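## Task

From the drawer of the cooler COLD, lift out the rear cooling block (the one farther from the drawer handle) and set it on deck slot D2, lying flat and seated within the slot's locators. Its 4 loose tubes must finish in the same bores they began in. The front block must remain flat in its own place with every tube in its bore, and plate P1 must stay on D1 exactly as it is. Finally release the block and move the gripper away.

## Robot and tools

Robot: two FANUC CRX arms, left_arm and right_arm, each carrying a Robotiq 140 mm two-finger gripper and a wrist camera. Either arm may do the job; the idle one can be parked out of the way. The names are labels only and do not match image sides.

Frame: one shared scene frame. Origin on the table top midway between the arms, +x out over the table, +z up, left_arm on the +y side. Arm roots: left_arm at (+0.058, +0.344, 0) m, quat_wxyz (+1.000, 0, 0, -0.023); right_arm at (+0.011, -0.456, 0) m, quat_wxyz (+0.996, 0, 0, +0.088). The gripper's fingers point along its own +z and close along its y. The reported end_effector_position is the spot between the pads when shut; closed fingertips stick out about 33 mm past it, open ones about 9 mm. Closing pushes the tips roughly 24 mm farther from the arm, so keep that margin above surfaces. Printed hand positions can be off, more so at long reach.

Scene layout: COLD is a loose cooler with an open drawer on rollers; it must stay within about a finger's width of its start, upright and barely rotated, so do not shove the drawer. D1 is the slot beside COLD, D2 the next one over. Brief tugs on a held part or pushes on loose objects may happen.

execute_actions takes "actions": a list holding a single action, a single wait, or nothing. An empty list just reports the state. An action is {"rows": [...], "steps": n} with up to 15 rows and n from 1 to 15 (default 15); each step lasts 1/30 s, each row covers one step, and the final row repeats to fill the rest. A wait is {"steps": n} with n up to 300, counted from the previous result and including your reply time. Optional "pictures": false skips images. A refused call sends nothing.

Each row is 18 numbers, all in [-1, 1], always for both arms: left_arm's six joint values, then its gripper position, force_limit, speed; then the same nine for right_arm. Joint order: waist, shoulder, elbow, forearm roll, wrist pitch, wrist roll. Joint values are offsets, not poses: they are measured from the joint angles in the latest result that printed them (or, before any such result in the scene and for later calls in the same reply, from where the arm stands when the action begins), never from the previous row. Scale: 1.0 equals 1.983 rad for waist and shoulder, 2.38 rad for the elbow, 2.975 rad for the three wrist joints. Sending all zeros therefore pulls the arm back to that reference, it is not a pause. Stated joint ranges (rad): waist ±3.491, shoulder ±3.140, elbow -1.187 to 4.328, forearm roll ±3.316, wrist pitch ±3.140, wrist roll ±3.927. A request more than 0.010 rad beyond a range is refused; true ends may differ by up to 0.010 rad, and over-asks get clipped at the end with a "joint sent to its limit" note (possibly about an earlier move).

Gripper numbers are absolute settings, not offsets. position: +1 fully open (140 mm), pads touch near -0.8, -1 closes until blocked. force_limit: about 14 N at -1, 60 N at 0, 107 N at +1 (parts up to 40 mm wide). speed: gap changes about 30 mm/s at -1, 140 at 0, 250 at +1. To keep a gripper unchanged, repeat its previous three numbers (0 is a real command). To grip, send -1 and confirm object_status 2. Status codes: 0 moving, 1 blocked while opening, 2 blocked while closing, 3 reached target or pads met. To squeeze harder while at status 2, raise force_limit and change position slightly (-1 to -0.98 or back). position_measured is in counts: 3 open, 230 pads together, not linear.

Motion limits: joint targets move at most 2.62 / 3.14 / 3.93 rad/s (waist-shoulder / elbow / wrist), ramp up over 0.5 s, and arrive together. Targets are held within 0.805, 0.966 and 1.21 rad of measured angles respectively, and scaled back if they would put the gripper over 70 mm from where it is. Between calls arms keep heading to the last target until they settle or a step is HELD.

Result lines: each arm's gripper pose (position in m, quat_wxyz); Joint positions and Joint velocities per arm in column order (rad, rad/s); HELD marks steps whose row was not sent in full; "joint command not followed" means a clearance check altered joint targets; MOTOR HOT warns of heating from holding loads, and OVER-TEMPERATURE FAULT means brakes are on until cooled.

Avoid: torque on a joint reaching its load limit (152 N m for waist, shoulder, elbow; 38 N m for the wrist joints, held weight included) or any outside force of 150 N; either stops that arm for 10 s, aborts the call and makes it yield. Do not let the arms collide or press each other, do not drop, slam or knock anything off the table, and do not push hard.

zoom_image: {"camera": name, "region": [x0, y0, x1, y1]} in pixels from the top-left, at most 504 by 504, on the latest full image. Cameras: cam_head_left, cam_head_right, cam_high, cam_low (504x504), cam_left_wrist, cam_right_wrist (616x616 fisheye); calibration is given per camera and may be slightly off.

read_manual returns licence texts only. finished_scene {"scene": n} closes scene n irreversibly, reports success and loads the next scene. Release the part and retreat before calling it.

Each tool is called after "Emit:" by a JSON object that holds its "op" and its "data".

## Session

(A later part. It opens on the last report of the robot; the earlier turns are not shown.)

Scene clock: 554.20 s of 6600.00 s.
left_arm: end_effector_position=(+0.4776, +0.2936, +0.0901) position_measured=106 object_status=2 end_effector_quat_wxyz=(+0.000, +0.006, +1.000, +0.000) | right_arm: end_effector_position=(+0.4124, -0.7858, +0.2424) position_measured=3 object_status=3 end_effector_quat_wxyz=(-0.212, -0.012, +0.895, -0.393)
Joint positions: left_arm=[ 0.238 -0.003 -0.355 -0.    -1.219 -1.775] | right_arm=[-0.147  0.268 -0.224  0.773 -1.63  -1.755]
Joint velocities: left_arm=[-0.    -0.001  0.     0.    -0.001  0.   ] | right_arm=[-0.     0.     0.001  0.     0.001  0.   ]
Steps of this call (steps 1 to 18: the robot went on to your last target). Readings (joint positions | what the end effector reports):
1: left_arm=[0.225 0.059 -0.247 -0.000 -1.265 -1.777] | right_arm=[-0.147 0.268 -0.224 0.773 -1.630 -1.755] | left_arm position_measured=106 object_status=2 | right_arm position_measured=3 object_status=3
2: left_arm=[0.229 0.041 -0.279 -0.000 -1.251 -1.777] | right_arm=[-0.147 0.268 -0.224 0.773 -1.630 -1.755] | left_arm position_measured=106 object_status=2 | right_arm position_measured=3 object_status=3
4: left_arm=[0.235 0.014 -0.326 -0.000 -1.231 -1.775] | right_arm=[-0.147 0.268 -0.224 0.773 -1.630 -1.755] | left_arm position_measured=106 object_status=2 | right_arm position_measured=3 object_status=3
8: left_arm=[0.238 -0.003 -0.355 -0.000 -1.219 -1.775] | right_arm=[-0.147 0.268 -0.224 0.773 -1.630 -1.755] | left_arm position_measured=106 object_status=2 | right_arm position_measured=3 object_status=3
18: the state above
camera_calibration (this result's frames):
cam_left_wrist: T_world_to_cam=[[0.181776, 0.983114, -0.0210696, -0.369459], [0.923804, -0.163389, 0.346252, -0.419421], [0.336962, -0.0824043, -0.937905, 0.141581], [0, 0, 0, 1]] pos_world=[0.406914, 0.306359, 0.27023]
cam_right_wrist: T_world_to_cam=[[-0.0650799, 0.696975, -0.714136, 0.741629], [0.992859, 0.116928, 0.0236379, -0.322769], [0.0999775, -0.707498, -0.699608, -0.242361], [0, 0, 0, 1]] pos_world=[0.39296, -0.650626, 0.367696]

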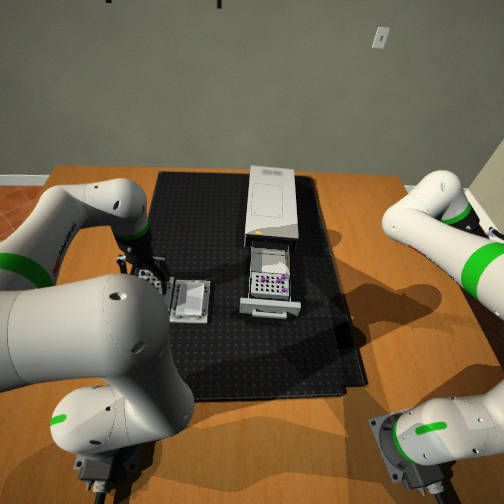

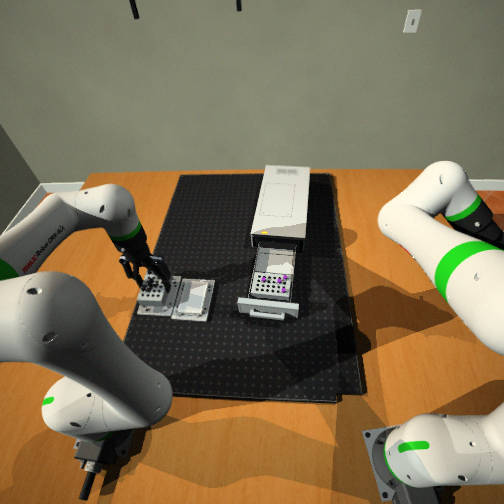

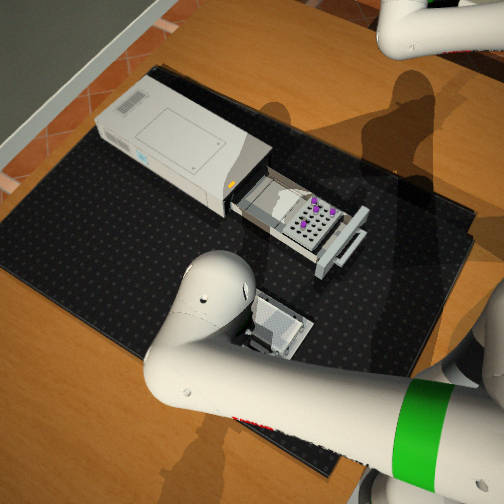

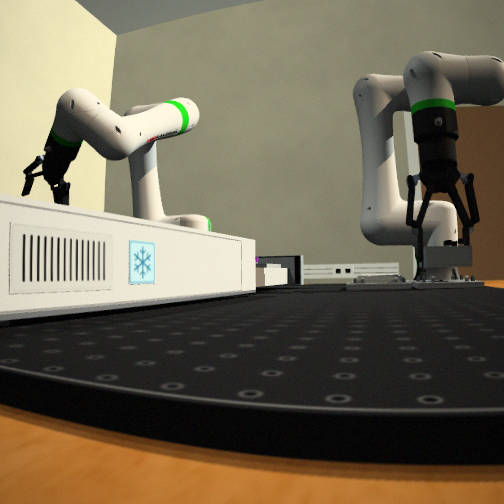

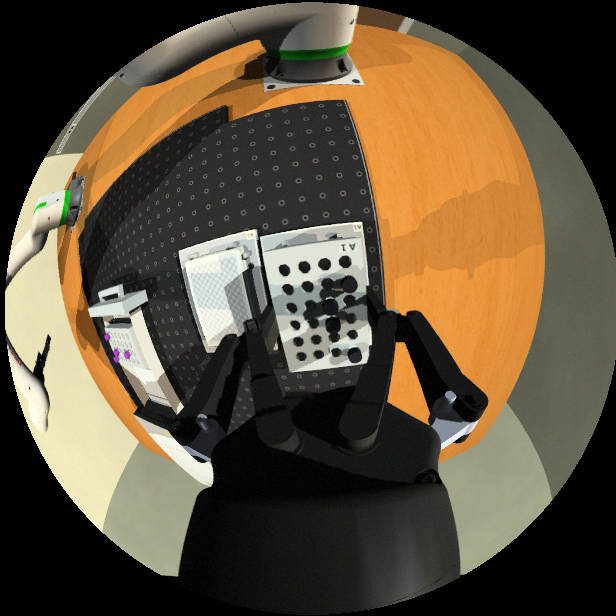

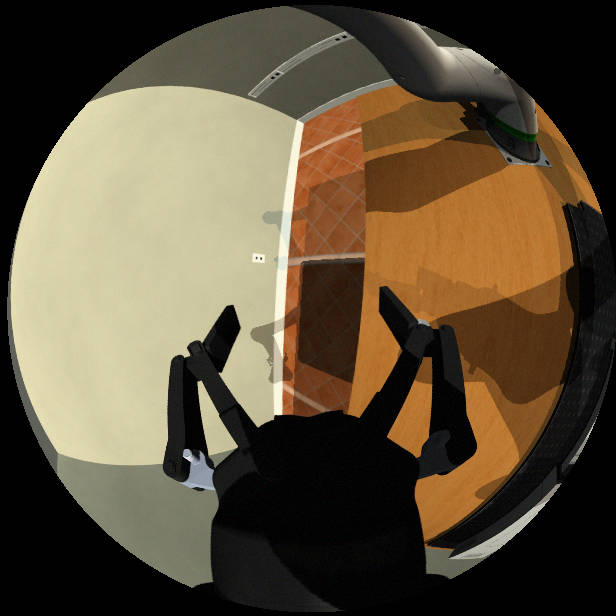

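Emit:
{"op": "zoom_image", "data": {"camera": "cam_left_wrist", "region": [250, 215, 380, 295]}}

Emit:
{"op": "zoom_image", "data": {"camera": "cam_low", "region": [405, 230, 495, 295]}}

Emit:
{"op": "zoom_image", "data": {"camera": "cam_head_right", "region": [125, 260, 195, 325]}}

Region (250, 215, 380, 295) of cam_left_wrist's 616x616 image, scaled by 3.877, with more detail than that image has; it fills the top 310 rows of this view, and the rest is white.

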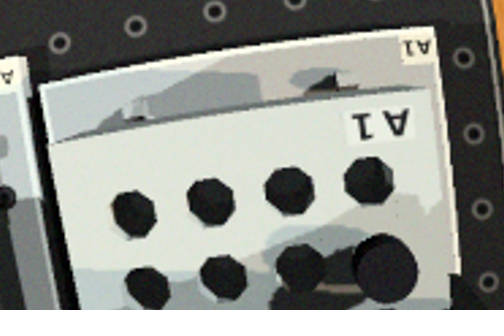

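Region (405, 230, 495, 295) of cam_low's 504x504 image, scaled by 5.600, with more detail than that image has.

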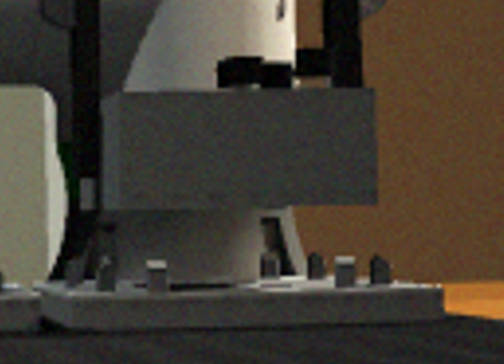

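Region (125, 260, 195, 325) of cam_head_right's 504x504 image, scaled by 7.200, with more detail than that image has; it fills the top 468 rows of this view, and the rest is white.

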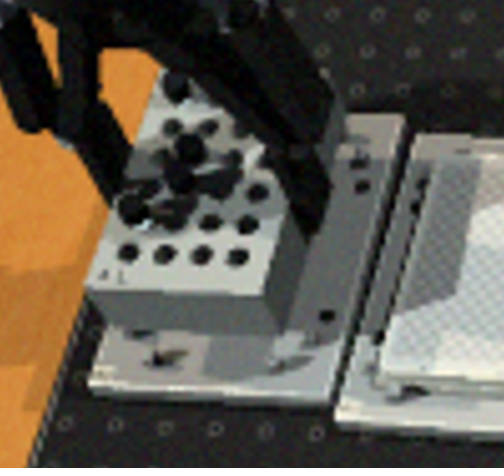

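Emit:
{"op": "zoom_image", "data": {"camera": "cam_left_wrist", "region": [255, 225, 305, 265]}}

Emit:
{"op": "zoom_image", "data": {"camera": "cam_left_wrist", "region": [322, 215, 372, 255]}}

Region (255, 225, 305, 265) of cam_left_wrist's 616x616 image, scaled by 10.080, with more detail than that image has; it fills the top 403 rows of this view, and the rest is white.

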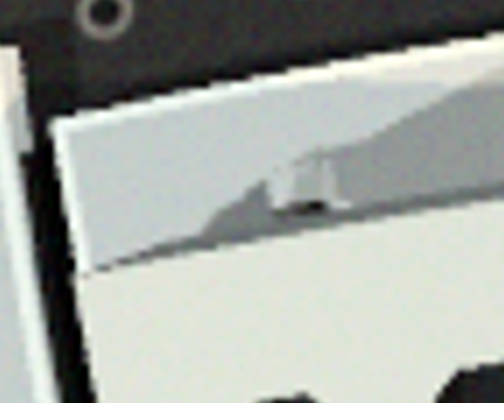

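Region (322, 215, 372, 255) of cam_left_wrist's 616x616 image, scaled by 10.080, with more detail than that image has; it fills the top 403 rows of this view, and the rest is white.

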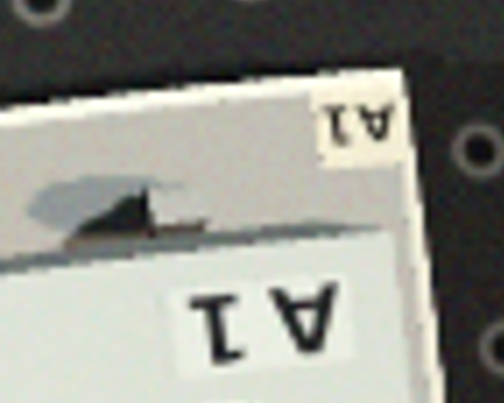

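Emit:
{"op": "execute_actions", "data": {"actions": [{"rows": [[-0.00005, 0.002, -0.0023, 0, 0.00317, 0, -1, 1, -0.8, 0, 0, 0, 0, 0, 0, 1, 0, 0],[-0.00005, 0.002, -0.0023, 0, 0.00317, 0, -1, 1, -0.8, 0, 0, 0, 0, 0, 0, 1, 0, 0],[-0.0001, 0.004, -0.00457, 0, 0.00632, 0, -1, 1, -0.8, 0, 0, 0, 0, 0, 0, 1, 0, 0],[-0.0001, 0.004, -0.00457, 0, 0.00632, 0, -1, 1, -0.8, 0, 0, 0, 0, 0, 0, 1, 0, 0],[-0.00012, 0.006, -0.00686, 0, 0.00949, 0, -1, 1, -0.8, 0, 0, 0, 0, 0, 0, 1, 0, 0],[-0.00012, 0.006, -0.00686, 0, 0.00949, 0, -1, 1, -0.8, 0, 0, 0, 0, 0, 0, 1, 0, 0],[-0.00015, 0.008, -0.00914, 0, 0.01265, 0, -1, 1, -0.8, 0, 0, 0, 0, 0, 0, 1, 0, 0]], "steps": 15}]}}

Scene clock: 620.70 s of 6600.00 s.
left_arm: end_effector_position=(+0.4782, +0.2936, +0.0751) position_measured=106 object_status=2 end_effector_quat_wxyz=(+0.000, +0.006, +1.000, +0.000) | right_arm: end_effector_position=(+0.4124, -0.7858, +0.2424) position_measured=3 object_status=3 end_effector_quat_wxyz=(-0.212, -0.012, +0.895, -0.393)
Joint positions: left_arm=[ 0.238  0.013 -0.377 -0.    -1.181 -1.775] | right_arm=[-0.147  0.268 -0.224  0.773 -1.63  -1.755]
Joint velocities: left_arm=[-0.     0.001 -0.002  0.     0.003  0.   ] | right_arm=[-0.    -0.001 -0.     0.    -0.    -0.   ]
Steps of this call (steps 1 to 15: the robot went on to your last target; steps 16 to 90: nothing new was sent; then 63.00 s passed at rest; steps 91 to 105: all 15 steps of this action). Readings (joint positions | what the end effector reports):
91: left_arm=[0.238 -0.003 -0.355 -0.000 -1.219 -1.775] | right_arm=[-0.147 0.268 -0.224 0.773 -1.630 -1.755] | left_arm position_measured=106 object_status=2 | right_arm position_measured=3 object_status=3
92: left_arm=[0.238 -0.003 -0.356 -0.000 -1.216 -1.775] | right_arm=[-0.147 0.268 -0.224 0.773 -1.630 -1.755] | left_arm position_measured=106 object_status=2 | right_arm position_measured=3 object_status=3
94: left_arm=[0.238 0.000 -0.361 -0.000 -1.209 -1.775] | right_arm=[-0.147 0.268 -0.224 0.773 -1.630 -1.755] | left_arm position_measured=106 object_status=2 | right_arm position_measured=3 object_status=3
98: left_arm=[0.238 0.008 -0.371 -0.000 -1.192 -1.775] | right_arm=[-0.147 0.268 -0.224 0.773 -1.630 -1.755] | left_arm position_measured=106 object_status=2 | right_arm position_measured=3 object_status=3
105: the state above
camera_calibration (this result's frames):
cam_left_wrist: T_world_to_cam=[[0.18208, 0.983058, -0.0210535, -0.37002], [0.923734, -0.163675, 0.346303, -0.414686], [0.33699, -0.0825027, -0.937886, 0.127291], [0, 0, 0, 1]] pos_world=[0.407537, 0.306379, 0.255201]
cam_right_wrist: T_world_to_cam=[[-0.0650801, 0.696976, -0.714136, 0.741629], [0.992859, 0.116928, 0.0236377, -0.322769], [0.0999773, -0.707498, -0.699608, -0.242361], [0, 0, 0, 1]] pos_world=[0.39296, -0.650627, 0.367696]

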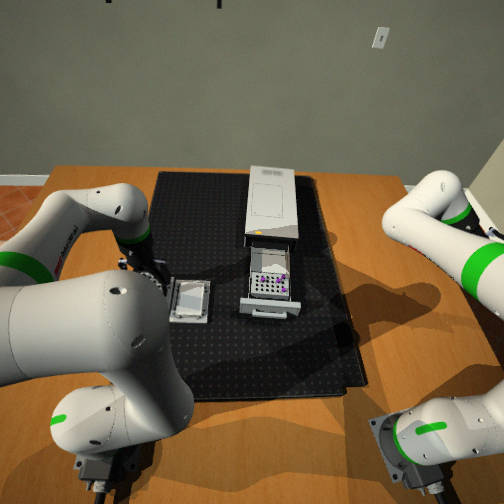

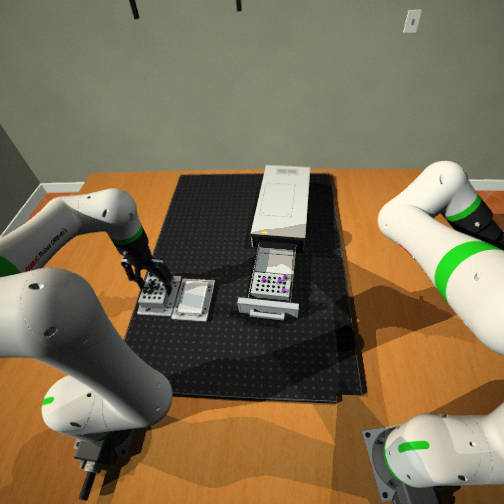

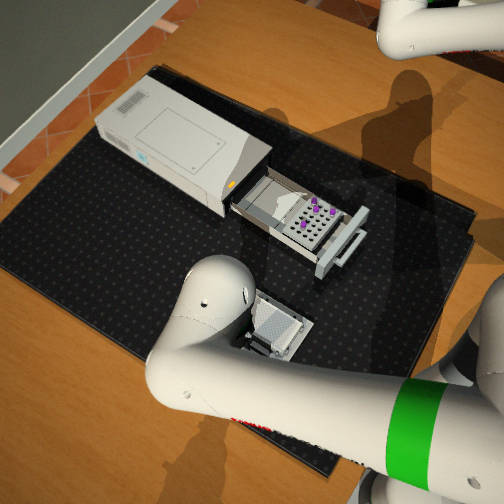

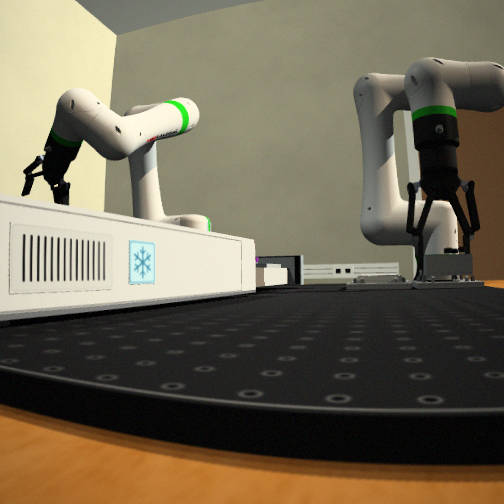

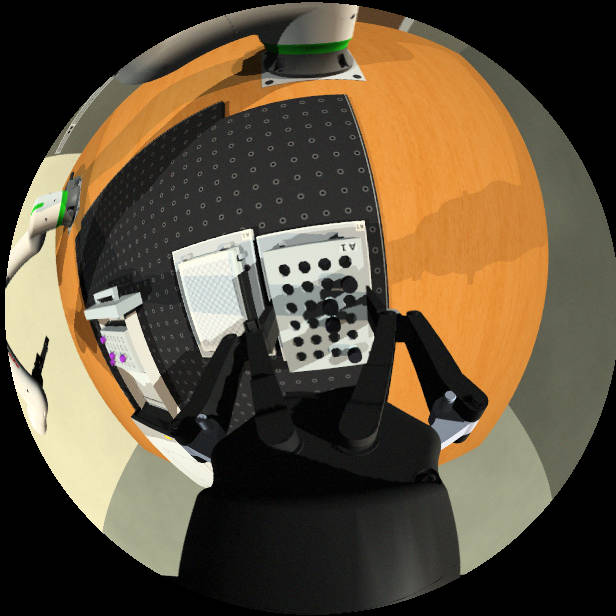

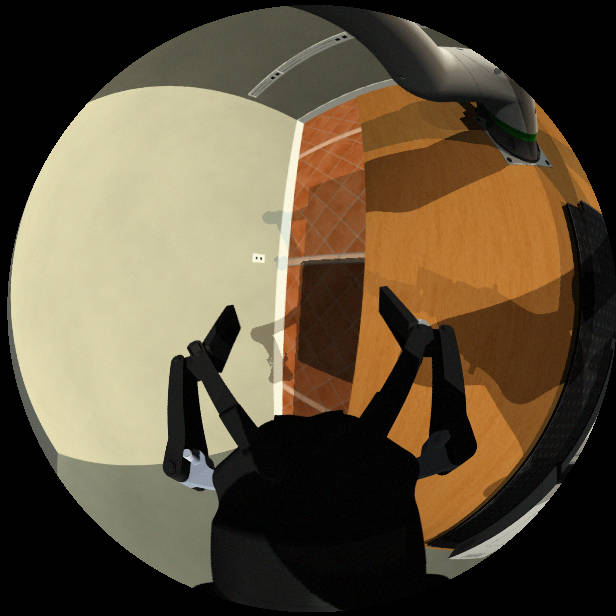

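Emit:
{"op": "zoom_image", "data": {"camera": "cam_low", "region": [405, 230, 495, 295]}}

Emit:
{"op": "zoom_image", "data": {"camera": "cam_left_wrist", "region": [250, 225, 300, 265]}}

Emit:
{"op": "zoom_image", "data": {"camera": "cam_left_wrist", "region": [325, 215, 375, 255]}}

Region (405, 230, 495, 295) of cam_low's 504x504 image, scaled by 5.600, with more detail than that image has.

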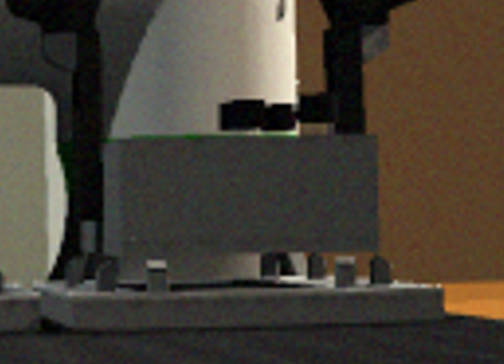

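Region (250, 225, 300, 265) of cam_left_wrist's 616x616 image, scaled by 10.080, with more detail than that image has; it fills the top 403 rows of this view, and the rest is white.

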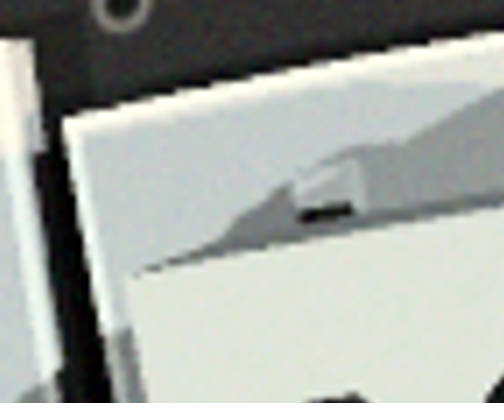

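Region (325, 215, 375, 255) of cam_left_wrist's 616x616 image, scaled by 10.080, with more detail than that image has; it fills the top 403 rows of this view, and the rest is white.

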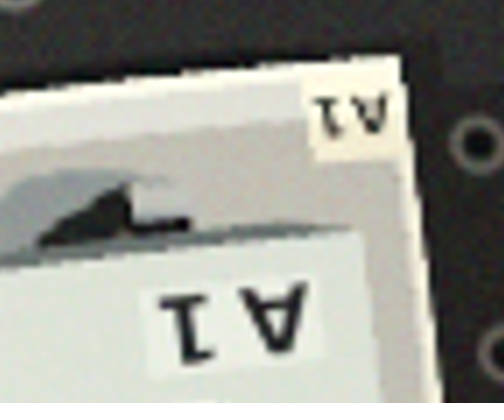

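Emit:
{"op": "zoom_image", "data": {"camera": "cam_low", "region": [415, 262, 480, 288]}}

Emit:
{"op": "zoom_image", "data": {"camera": "cam_low", "region": [348, 262, 413, 292]}}

Region (415, 262, 480, 288) of cam_low's 504x504 image, scaled by 7.754, with more detail than that image has; it fills the top 202 rows of this view, and the rest is white.

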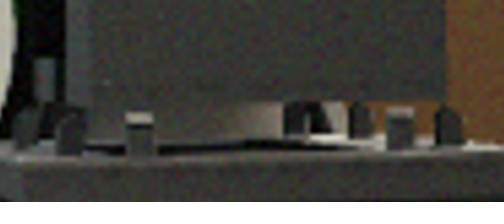

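Region (348, 262, 413, 292) of cam_low's 504x504 image, scaled by 7.754, with more detail than that image has; it fills the top 233 rows of this view, and the rest is white.

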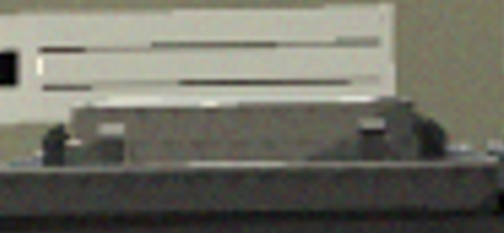

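Emit:
{"op": "execute_actions", "data": {"actions": [{"rows": [
[-0.0004, 0, 0, 0, 0, 0.0001, -1, 1, -0.8, 0, 0, 0, 0, 0, 0, 1, 0, 0],
[-0.00074, 0.0001, 0, 0, 0.00007, 0.0002, -1, 1, -0.8, 0, 0, 0, 0, 0, 0, 1, 0, 0],
[-0.00074, 0.00029, -0.00033, 0, 0.00046, 0.0002, -1, 1, -0.8, 0, 0, 0, 0, 0, 0, 1, 0, 0],
[-0.00074, 0.00069, -0.0008, 0, 0.0011, 0.0002, -1, 1, -0.8, 0, 0, 0, 0, 0, 0, 1, 0, 0],
[-0.00074, 0.00115, -0.00134, 0, 0.00184, 0.0002, -1, 1, -0.8, 0, 0, 0, 0, 0, 0, 1, 0, 0],
[-0.00074, 0.00173, -0.002, 0, 0.00276, 0.0002, -1, 1, -0.8, 0, 0, 0, 0, 0, 0, 1, 0, 0],
[-0.00074, 0.0023, -0.00267, 0, 0.00368, 0.0002, -1, 1, -0.8, 0, 0, 0, 0, 0, 0, 1, 0, 0],
[-0.00074, 0.00288, -0.00334, 0, 0.0046, 0.0002, -1, 1, -0.8, 0, 0, 0, 0, 0, 0, 1, 0, 0],
[-0.00074, 0.00346, -0.00401, 0, 0.00551, 0.0002, -1, 1, -0.8, 0, 0, 0, 0, 0, 0, 1, 0, 0],
[-0.00074, 0.00403, -0.00468, 0, 0.00643, 0.0002, -1, 1, -0.8, 0, 0, 0, 0, 0, 0, 1, 0, 0],
[-0.00074, 0.00455, -0.00528, 0, 0.00726, 0.0002, -1, 1, -0.8, 0, 0, 0, 0, 0, 0, 1, 0, 0],
[-0.00074, 0.00501, -0.00581, 0, 0.008, 0.0002, -1, 1, -0.8, 0, 0, 0, 0, 0, 0, 1, 0, 0],
[-0.00074, 0.00536, -0.00621, 0, 0.00855, 0.0002, -1, 1, -0.8, 0, 0, 0, 0, 0, 0, 1, 0, 0],
[-0.00074, 0.00562, -0.00651, 0, 0.00896, 0.0002, -1, 1, -0.8, 0, 0, 0, 0, 0, 0, 1, 0, 0],
[-0.00074, 0.00576, -0.00668, 0, 0.00919, 0.0002, -1, 1, -0.8, 0, 0, 0, 0, 0, 0, 1, 0, 0]
], "steps": 15}], "pictures": false}}

Emit:
{"op": "execute_actions", "data": {"actions": [{"steps": 8}]}}

Scene clock: 682.97 s of 6600.00 s.
left_arm: end_effector_position=(+0.4783, +0.2930, +0.0656) position_measured=106 object_status=2 end_effector_quat_wxyz=(+0.000, +0.006, +1.000, +0.000) | right_arm: end_effector_position=(+0.4124, -0.7858, +0.2424) position_measured=3 object_status=3 end_effector_quat_wxyz=(-0.212, -0.012, +0.895, -0.393)
Joint positions: left_arm=[ 0.237  0.023 -0.391 -0.    -1.157 -1.774] | right_arm=[-0.147  0.268 -0.224  0.773 -1.63  -1.755]
Joint velocities: left_arm=[ 0.     0.022 -0.03  -0.     0.048  0.   ] | right_arm=[-0.001  0.    -0.     0.    -0.     0.   ]
Steps of this call (steps 1 to 15: the robot went on to your last target; steps 16 to 90: nothing new was sent; then 58.77 s passed at rest; steps 91 to 105: all 15 steps of this action). Readings (joint positions | what the end effector reports):
91: left_arm=[0.238 0.013 -0.377 -0.000 -1.181 -1.775] | right_arm=[-0.147 0.268 -0.224 0.773 -1.630 -1.755] | left_arm position_measured=106 object_status=2 | right_arm position_measured=3 object_status=3
92: left_arm=[0.238 0.013 -0.377 -0.000 -1.181 -1.775] | right_arm=[-0.147 0.268 -0.224 0.773 -1.630 -1.755] | left_arm position_measured=106 object_status=2 | right_arm position_measured=3 object_status=3
94: left_arm=[0.237 0.013 -0.377 -0.000 -1.181 -1.774] | right_arm=[-0.147 0.268 -0.224 0.773 -1.630 -1.755] | left_arm position_measured=106 object_status=2 | right_arm position_measured=3 object_status=3
98: left_arm=[0.237 0.015 -0.381 -0.000 -1.174 -1.774] | right_arm=[-0.147 0.268 -0.224 0.773 -1.630 -1.755] | left_arm position_measured=106 object_status=2 | right_arm position_measured=3 object_status=3
105: the state above

Scene clock: 683.23 s of 6600.00 s.
left_arm: end_effector_position=(+0.4782, +0.2930, +0.0642) position_measured=106 object_status=2 end_effector_quat_wxyz=(+0.000, +0.006, +1.000, +0.000) | right_arm: end_effector_position=(+0.4124, -0.7858, +0.2424) position_measured=3 object_status=3 end_effector_quat_wxyz=(-0.212, -0.012, +0.895, -0.393)
Joint positions: left_arm=[ 0.237  0.024 -0.393 -0.    -1.154 -1.774] | right_arm=[-0.147  0.268 -0.224  0.773 -1.63  -1.755]
Joint velocities: left_arm=[-0.    -0.    -0.001 -0.    -0.    -0.   ] | right_arm=[-0.001  0.    -0.001  0.    -0.001 -0.   ]
Steps of this call (steps 1 to 8: the robot went on to your last target). Readings (joint positions | what the end effector reports):
1: left_arm=[0.237 0.023 -0.392 -0.000 -1.156 -1.774] | right_arm=[-0.147 0.268 -0.224 0.773 -1.630 -1.755] | left_arm position_measured=106 object_status=2 | right_arm position_measured=3 object_status=3
2: left_arm=[0.237 0.024 -0.392 -0.000 -1.155 -1.774] | right_arm=[-0.147 0.268 -0.224 0.773 -1.630 -1.755] | left_arm position_measured=106 object_status=2 | right_arm position_measured=3 object_status=3
4: left_arm=[0.237 0.024 -0.393 -0.000 -1.154 -1.774] | right_arm=[-0.147 0.268 -0.224 0.773 -1.630 -1.755] | left_arm position_measured=106 object_status=2 | right_arm position_measured=3 object_status=3
8: the state above
camera_calibration (this result's frames):
cam_left_wrist: T_world_to_cam=[[0.182931, 0.982901, -0.021033, -0.370025], [0.923569, -0.164476, 0.346363, -0.41073], [0.336981, -0.0827859, -0.937865, 0.11713], [0, 0, 0, 1]] pos_world=[0.407556, 0.305839, 0.244331]
cam_right_wrist: T_world_to_cam=[[-0.0650799, 0.696975, -0.714136, 0.741629], [0.992859, 0.116928, 0.0236378, -0.322769], [0.0999773, -0.707498, -0.699608, -0.242361], [0, 0, 0, 1]] pos_world=[0.39296, -0.650627, 0.367696]

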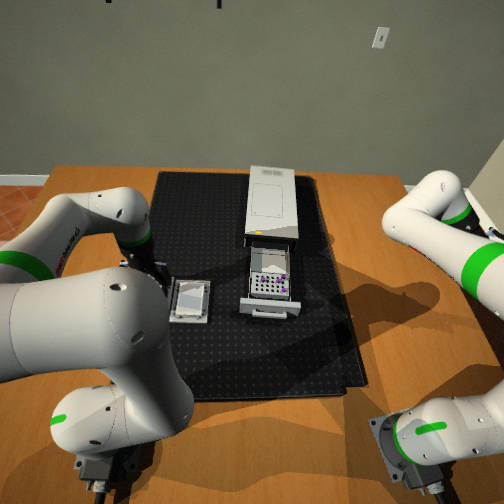

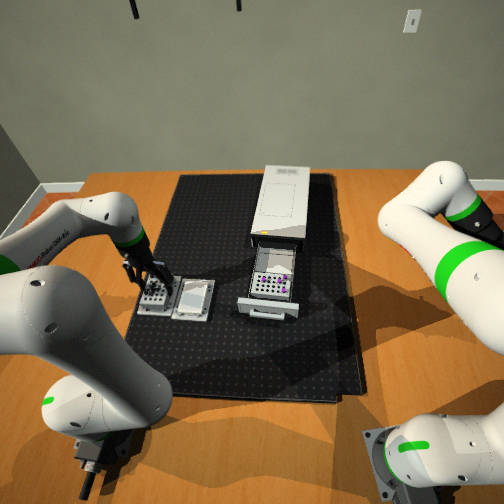

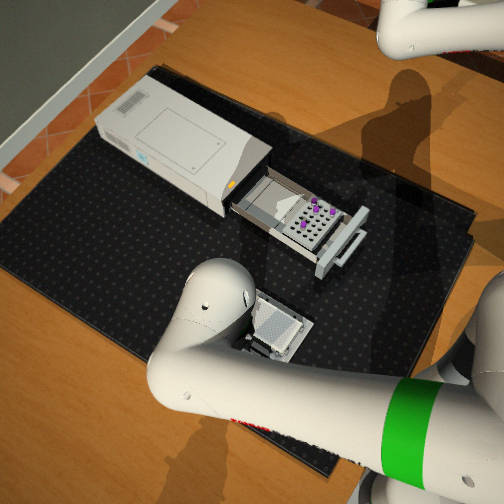

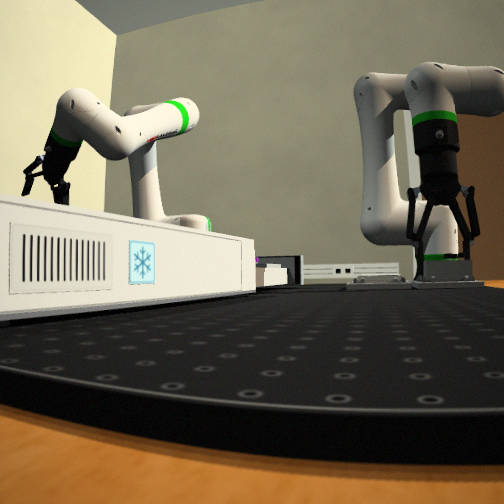

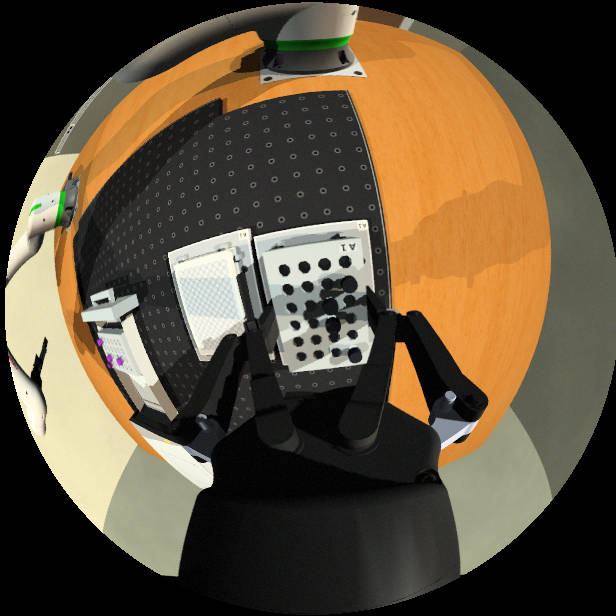

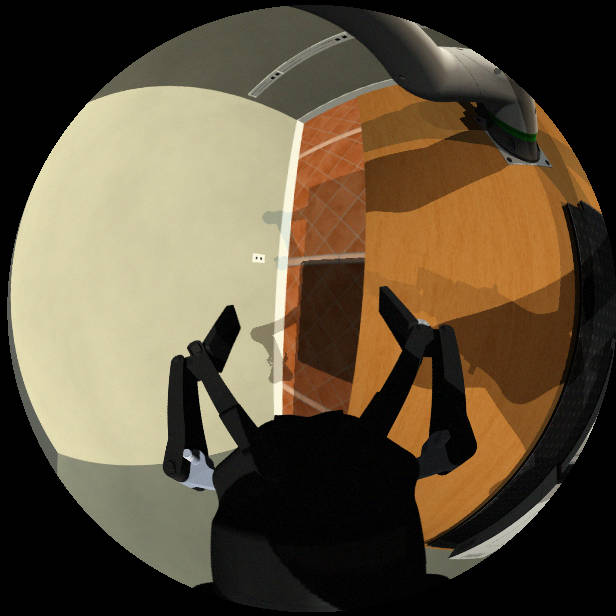

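Emit:
{"op": "execute_actions", "data": {"actions": []}}

Scene clock: 699.97 s of 6600.00 s.
left_arm: end_effector_position=(+0.4782, +0.2930, +0.0642) position_measured=106 object_status=2 end_effector_quat_wxyz=(+0.000, +0.006, +1.000, +0.000) | right_arm: end_effector_position=(+0.4124, -0.7858, +0.2424) position_measured=3 object_status=3 end_effector_quat_wxyz=(-0.212, -0.012, +0.895, -0.393)
Joint positions: left_arm=[ 0.237  0.024 -0.393 -0.    -1.154 -1.774] | right_arm=[-0.147  0.268 -0.224  0.773 -1.63  -1.755]
Joint velocities: left_arm=[ 0.    -0.     0.001  0.     0.     0.   ] | right_arm=[0.    0.    0.    0.    0.001 0.   ]
Steps of this call (steps 1 to 15: the robot went on to your last target; steps 16 to 90: nothing new was sent; then 13.73 s passed at rest). Readings (joint positions | what the end effector reports):
1: left_arm=[0.237 0.024 -0.393 -0.000 -1.154 -1.774] | right_arm=[-0.147 0.268 -0.224 0.773 -1.630 -1.755] | left_arm position_measured=106 object_status=2 | right_arm position_measured=3 object_status=3
2: left_arm=[0.237 0.024 -0.393 -0.000 -1.154 -1.774] | right_arm=[-0.147 0.268 -0.224 0.773 -1.630 -1.755] | left_arm position_measured=106 object_status=2 | right_arm position_measured=3 object_status=3
4: left_arm=[0.237 0.024 -0.393 -0.000 -1.154 -1.774] | right_arm=[-0.147 0.268 -0.224 0.773 -1.630 -1.755] | left_arm position_measured=106 object_status=2 | right_arm position_measured=3 object_status=3
8: left_arm=[0.237 0.024 -0.393 -0.000 -1.154 -1.774] | right_arm=[-0.147 0.268 -0.224 0.773 -1.630 -1.755] | left_arm position_measured=106 object_status=2 | right_arm position_measured=3 object_status=3
90: the state above
All arms were judged still, so your last target was given up. Only a new action makes them travel on or press farther. Fingers that are still opening or closing keep moving.
camera_calibration (this result's frames):
cam_left_wrist: T_world_to_cam=[[0.182948, 0.982897, -0.0210483, -0.370026], [0.92358, -0.164491, 0.346327, -0.410707], [0.336941, -0.0827996, -0.937878, 0.117135], [0, 0, 0, 1]] pos_world=[0.407549, 0.305839, 0.244309]
cam_right_wrist: T_world_to_cam=[[-0.0650798, 0.696975, -0.714136, 0.741629], [0.992859, 0.116928, 0.023638, -0.322769], [0.0999775, -0.707498, -0.699608, -0.242361], [0, 0, 0, 1]] pos_world=[0.39296, -0.650626, 0.367696]

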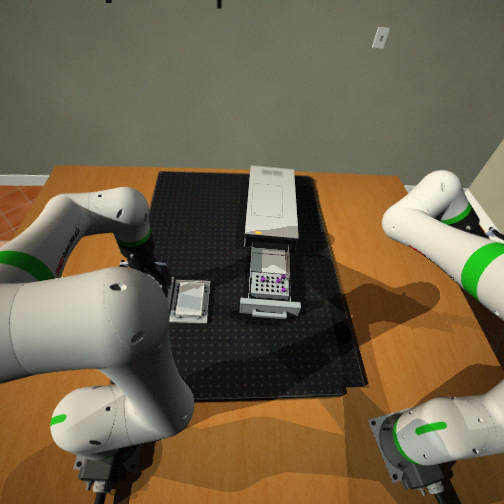

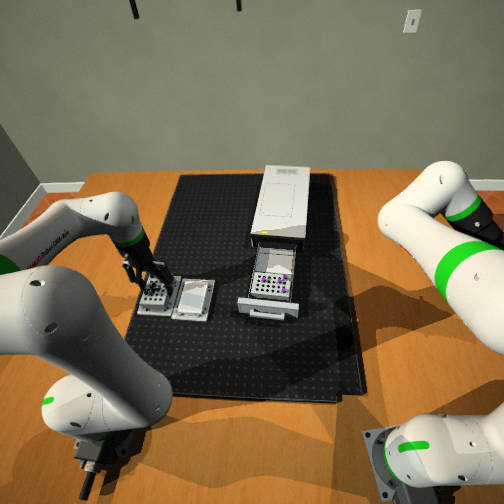

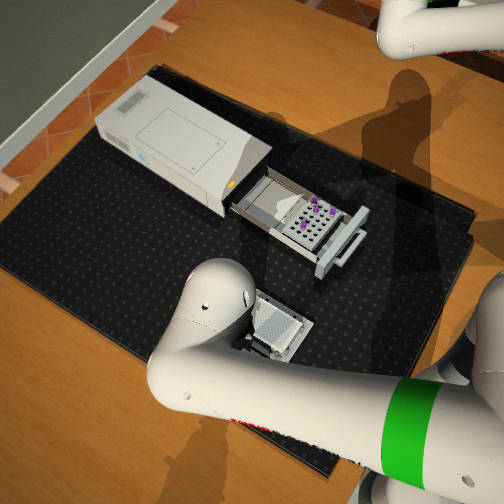

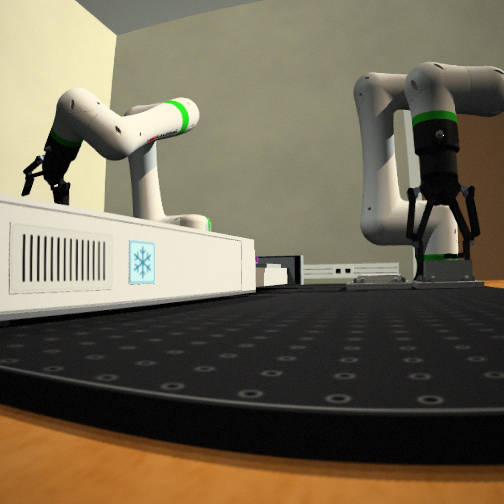

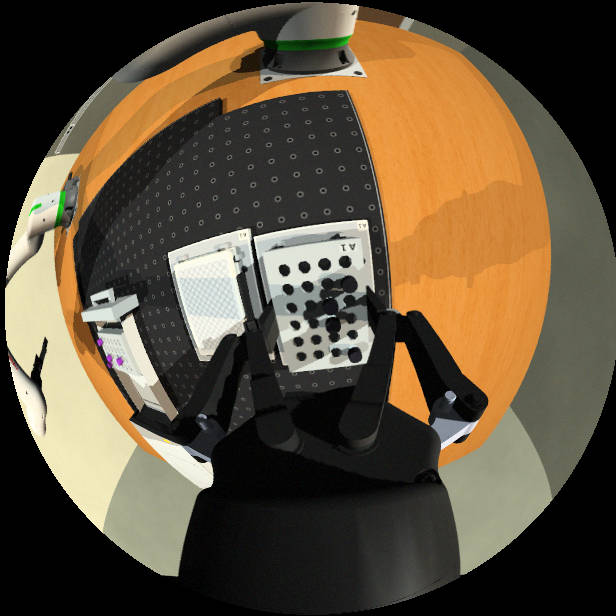

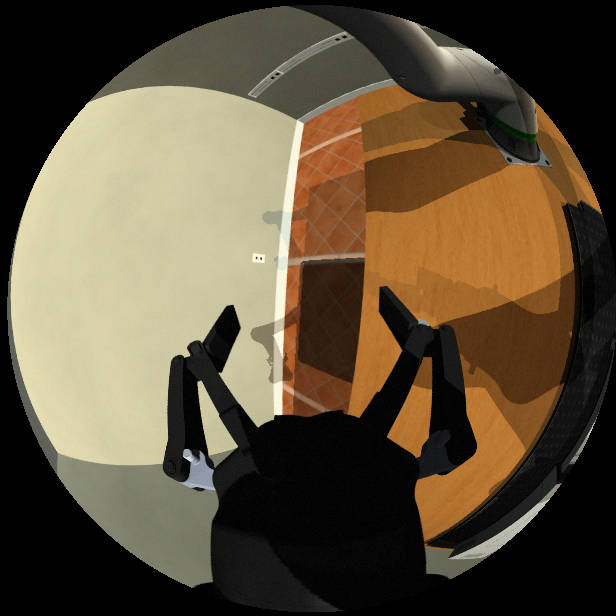

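Emit:
{"op": "zoom_image", "data": {"camera": "cam_low", "region": [405, 250, 495, 295]}}

Region (405, 250, 495, 295) of cam_low's 504x504 image, scaled by 5.600, with more detail than that image has.

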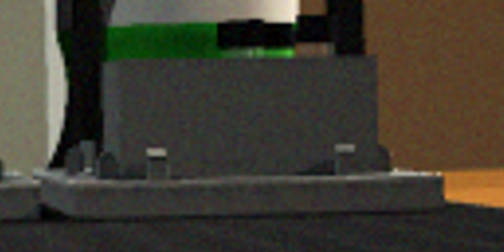

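Emit:
{"op": "execute_actions", "data": {"actions": [{"rows": [[0,0.00037,-0.00043,0,0.00059,0,-1,1,-0.8,0,0,0,0,0,0,1,0,0],[0,0.00037,-0.00043,0,0.00059,0,-1,1,-0.8,0,0,0,0,0,0,1,0,0],[0,0.00037,-0.00043,0,0.00059,0,-1,1,-0.8,0,0,0,0,0,0,1,0,0],[0,0.00037,-0.00043,0,0.00059,0,-1,1,-0.8,0,0,0,0,0,0,1,0,0],[0,0.00037,-0.00043,0,0.00059,0,-1,1,-0.8,0,0,0,0,0,0,1,0,0],[0,0.00037,-0.00043,0,0.00059,0,0.43,1,-0.8,0,0,0,0,0,0,1,0,0]], "steps": 15}]}}

Scene clock: 714.93 s of 6600.00 s.
left_arm: end_effector_position=(+0.4782, +0.2930, +0.0634) position_measured=83 object_status=0 end_effector_quat_wxyz=(+0.000, +0.006, +1.000, +0.000) | right_arm: end_effector_position=(+0.4124, -0.7858, +0.2424) position_measured=3 object_status=3 end_effector_quat_wxyz=(-0.212, -0.012, +0.895, -0.393)
Joint positions: left_arm=[ 0.236  0.025 -0.394 -0.    -1.152 -1.774] | right_arm=[-0.147  0.268 -0.224  0.773 -1.63  -1.755]
Joint velocities: left_arm=[-0.    -0.001 -0.     0.001  0.001 -0.001] | right_arm=[-0.001 -0.     0.001  0.    -0.001  0.   ]
Steps of this call (steps 1 to 90: nothing new was sent; then 11.47 s passed at rest; steps 91 to 105: all 15 steps of this action). Readings (joint positions | what the end effector reports):
91: left_arm=[0.237 0.024 -0.393 -0.000 -1.154 -1.774] | right_arm=[-0.147 0.268 -0.224 0.773 -1.630 -1.755] | left_arm position_measured=106 object_status=2 | right_arm position_measured=3 object_status=3
92: left_arm=[0.237 0.024 -0.393 -0.000 -1.154 -1.774] | right_arm=[-0.147 0.268 -0.224 0.773 -1.630 -1.755] | left_arm position_measured=106 object_status=2 | right_arm position_measured=3 object_status=3
94: left_arm=[0.237 0.025 -0.394 -0.000 -1.153 -1.774] | right_arm=[-0.147 0.268 -0.224 0.773 -1.630 -1.755] | left_arm position_measured=106 object_status=2 | right_arm position_measured=3 object_status=3
98: left_arm=[0.236 0.025 -0.394 -0.000 -1.152 -1.774] | right_arm=[-0.147 0.268 -0.224 0.773 -1.630 -1.755] | left_arm position_measured=102 object_status=0 | right_arm position_measured=3 object_status=3
105: the state above
camera_calibration (this result's frames):
cam_left_wrist: T_world_to_cam=[[0.182986, 0.982889, -0.0210939, -0.370028], [0.923615, -0.164521, 0.346219, -0.410398], [0.336824, -0.0828359, -0.937917, 0.116503], [0, 0, 0, 1]] pos_world=[0.407519, 0.305828, 0.243552]
cam_right_wrist: T_world_to_cam=[[-0.06508, 0.696975, -0.714136, 0.741629], [0.992859, 0.116928, 0.0236377, -0.322769], [0.0999773, -0.707498, -0.699608, -0.242361], [0, 0, 0, 1]] pos_world=[0.39296, -0.650627, 0.367696]

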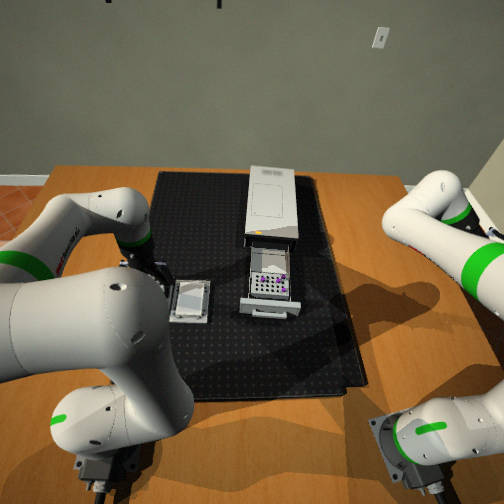

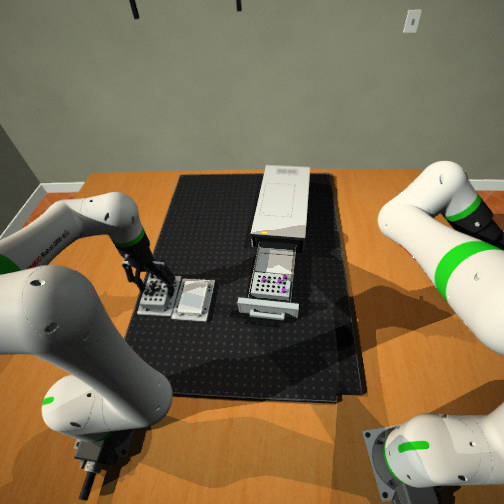

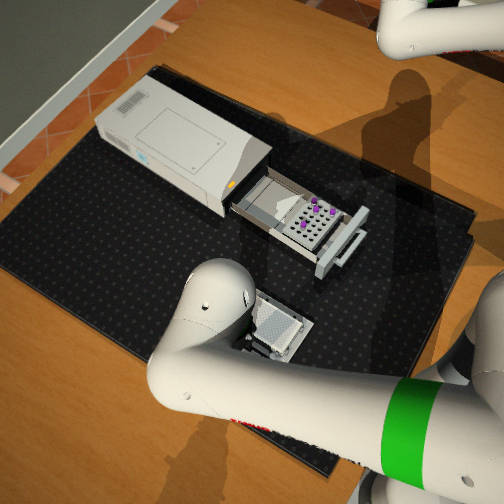

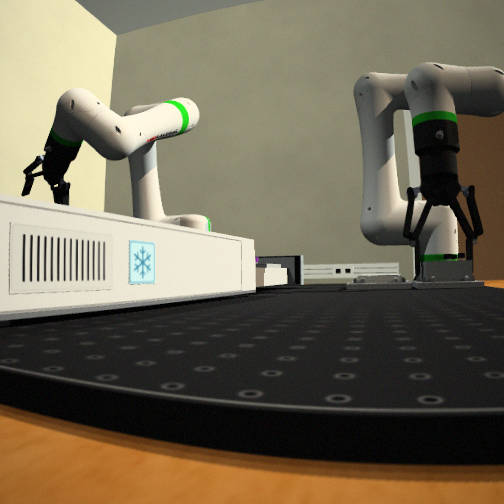

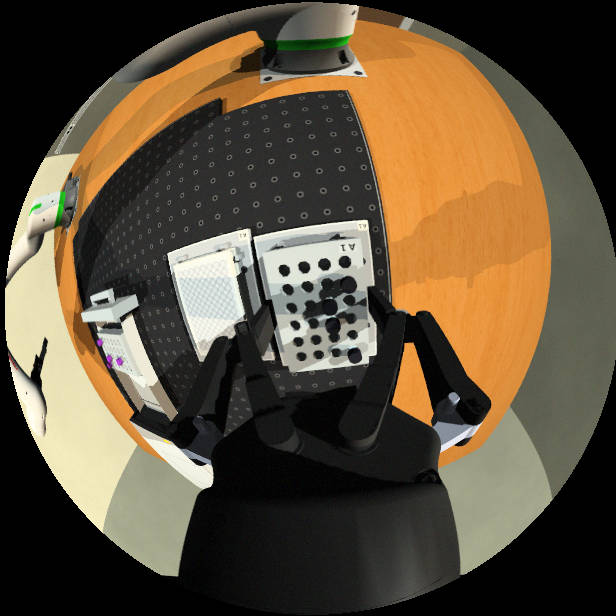

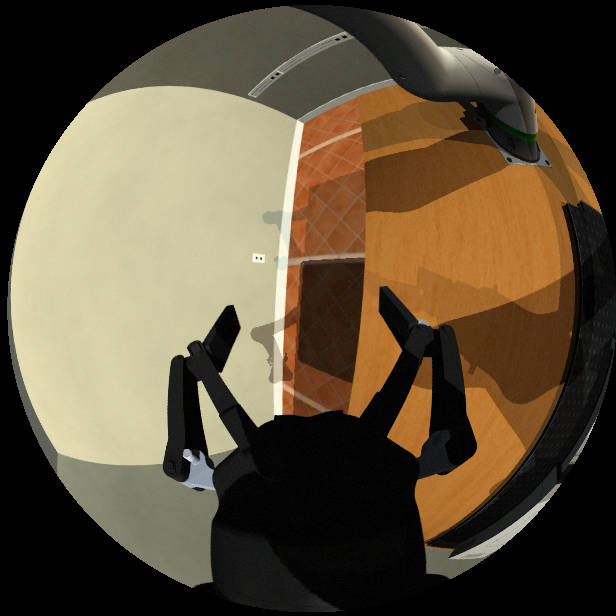

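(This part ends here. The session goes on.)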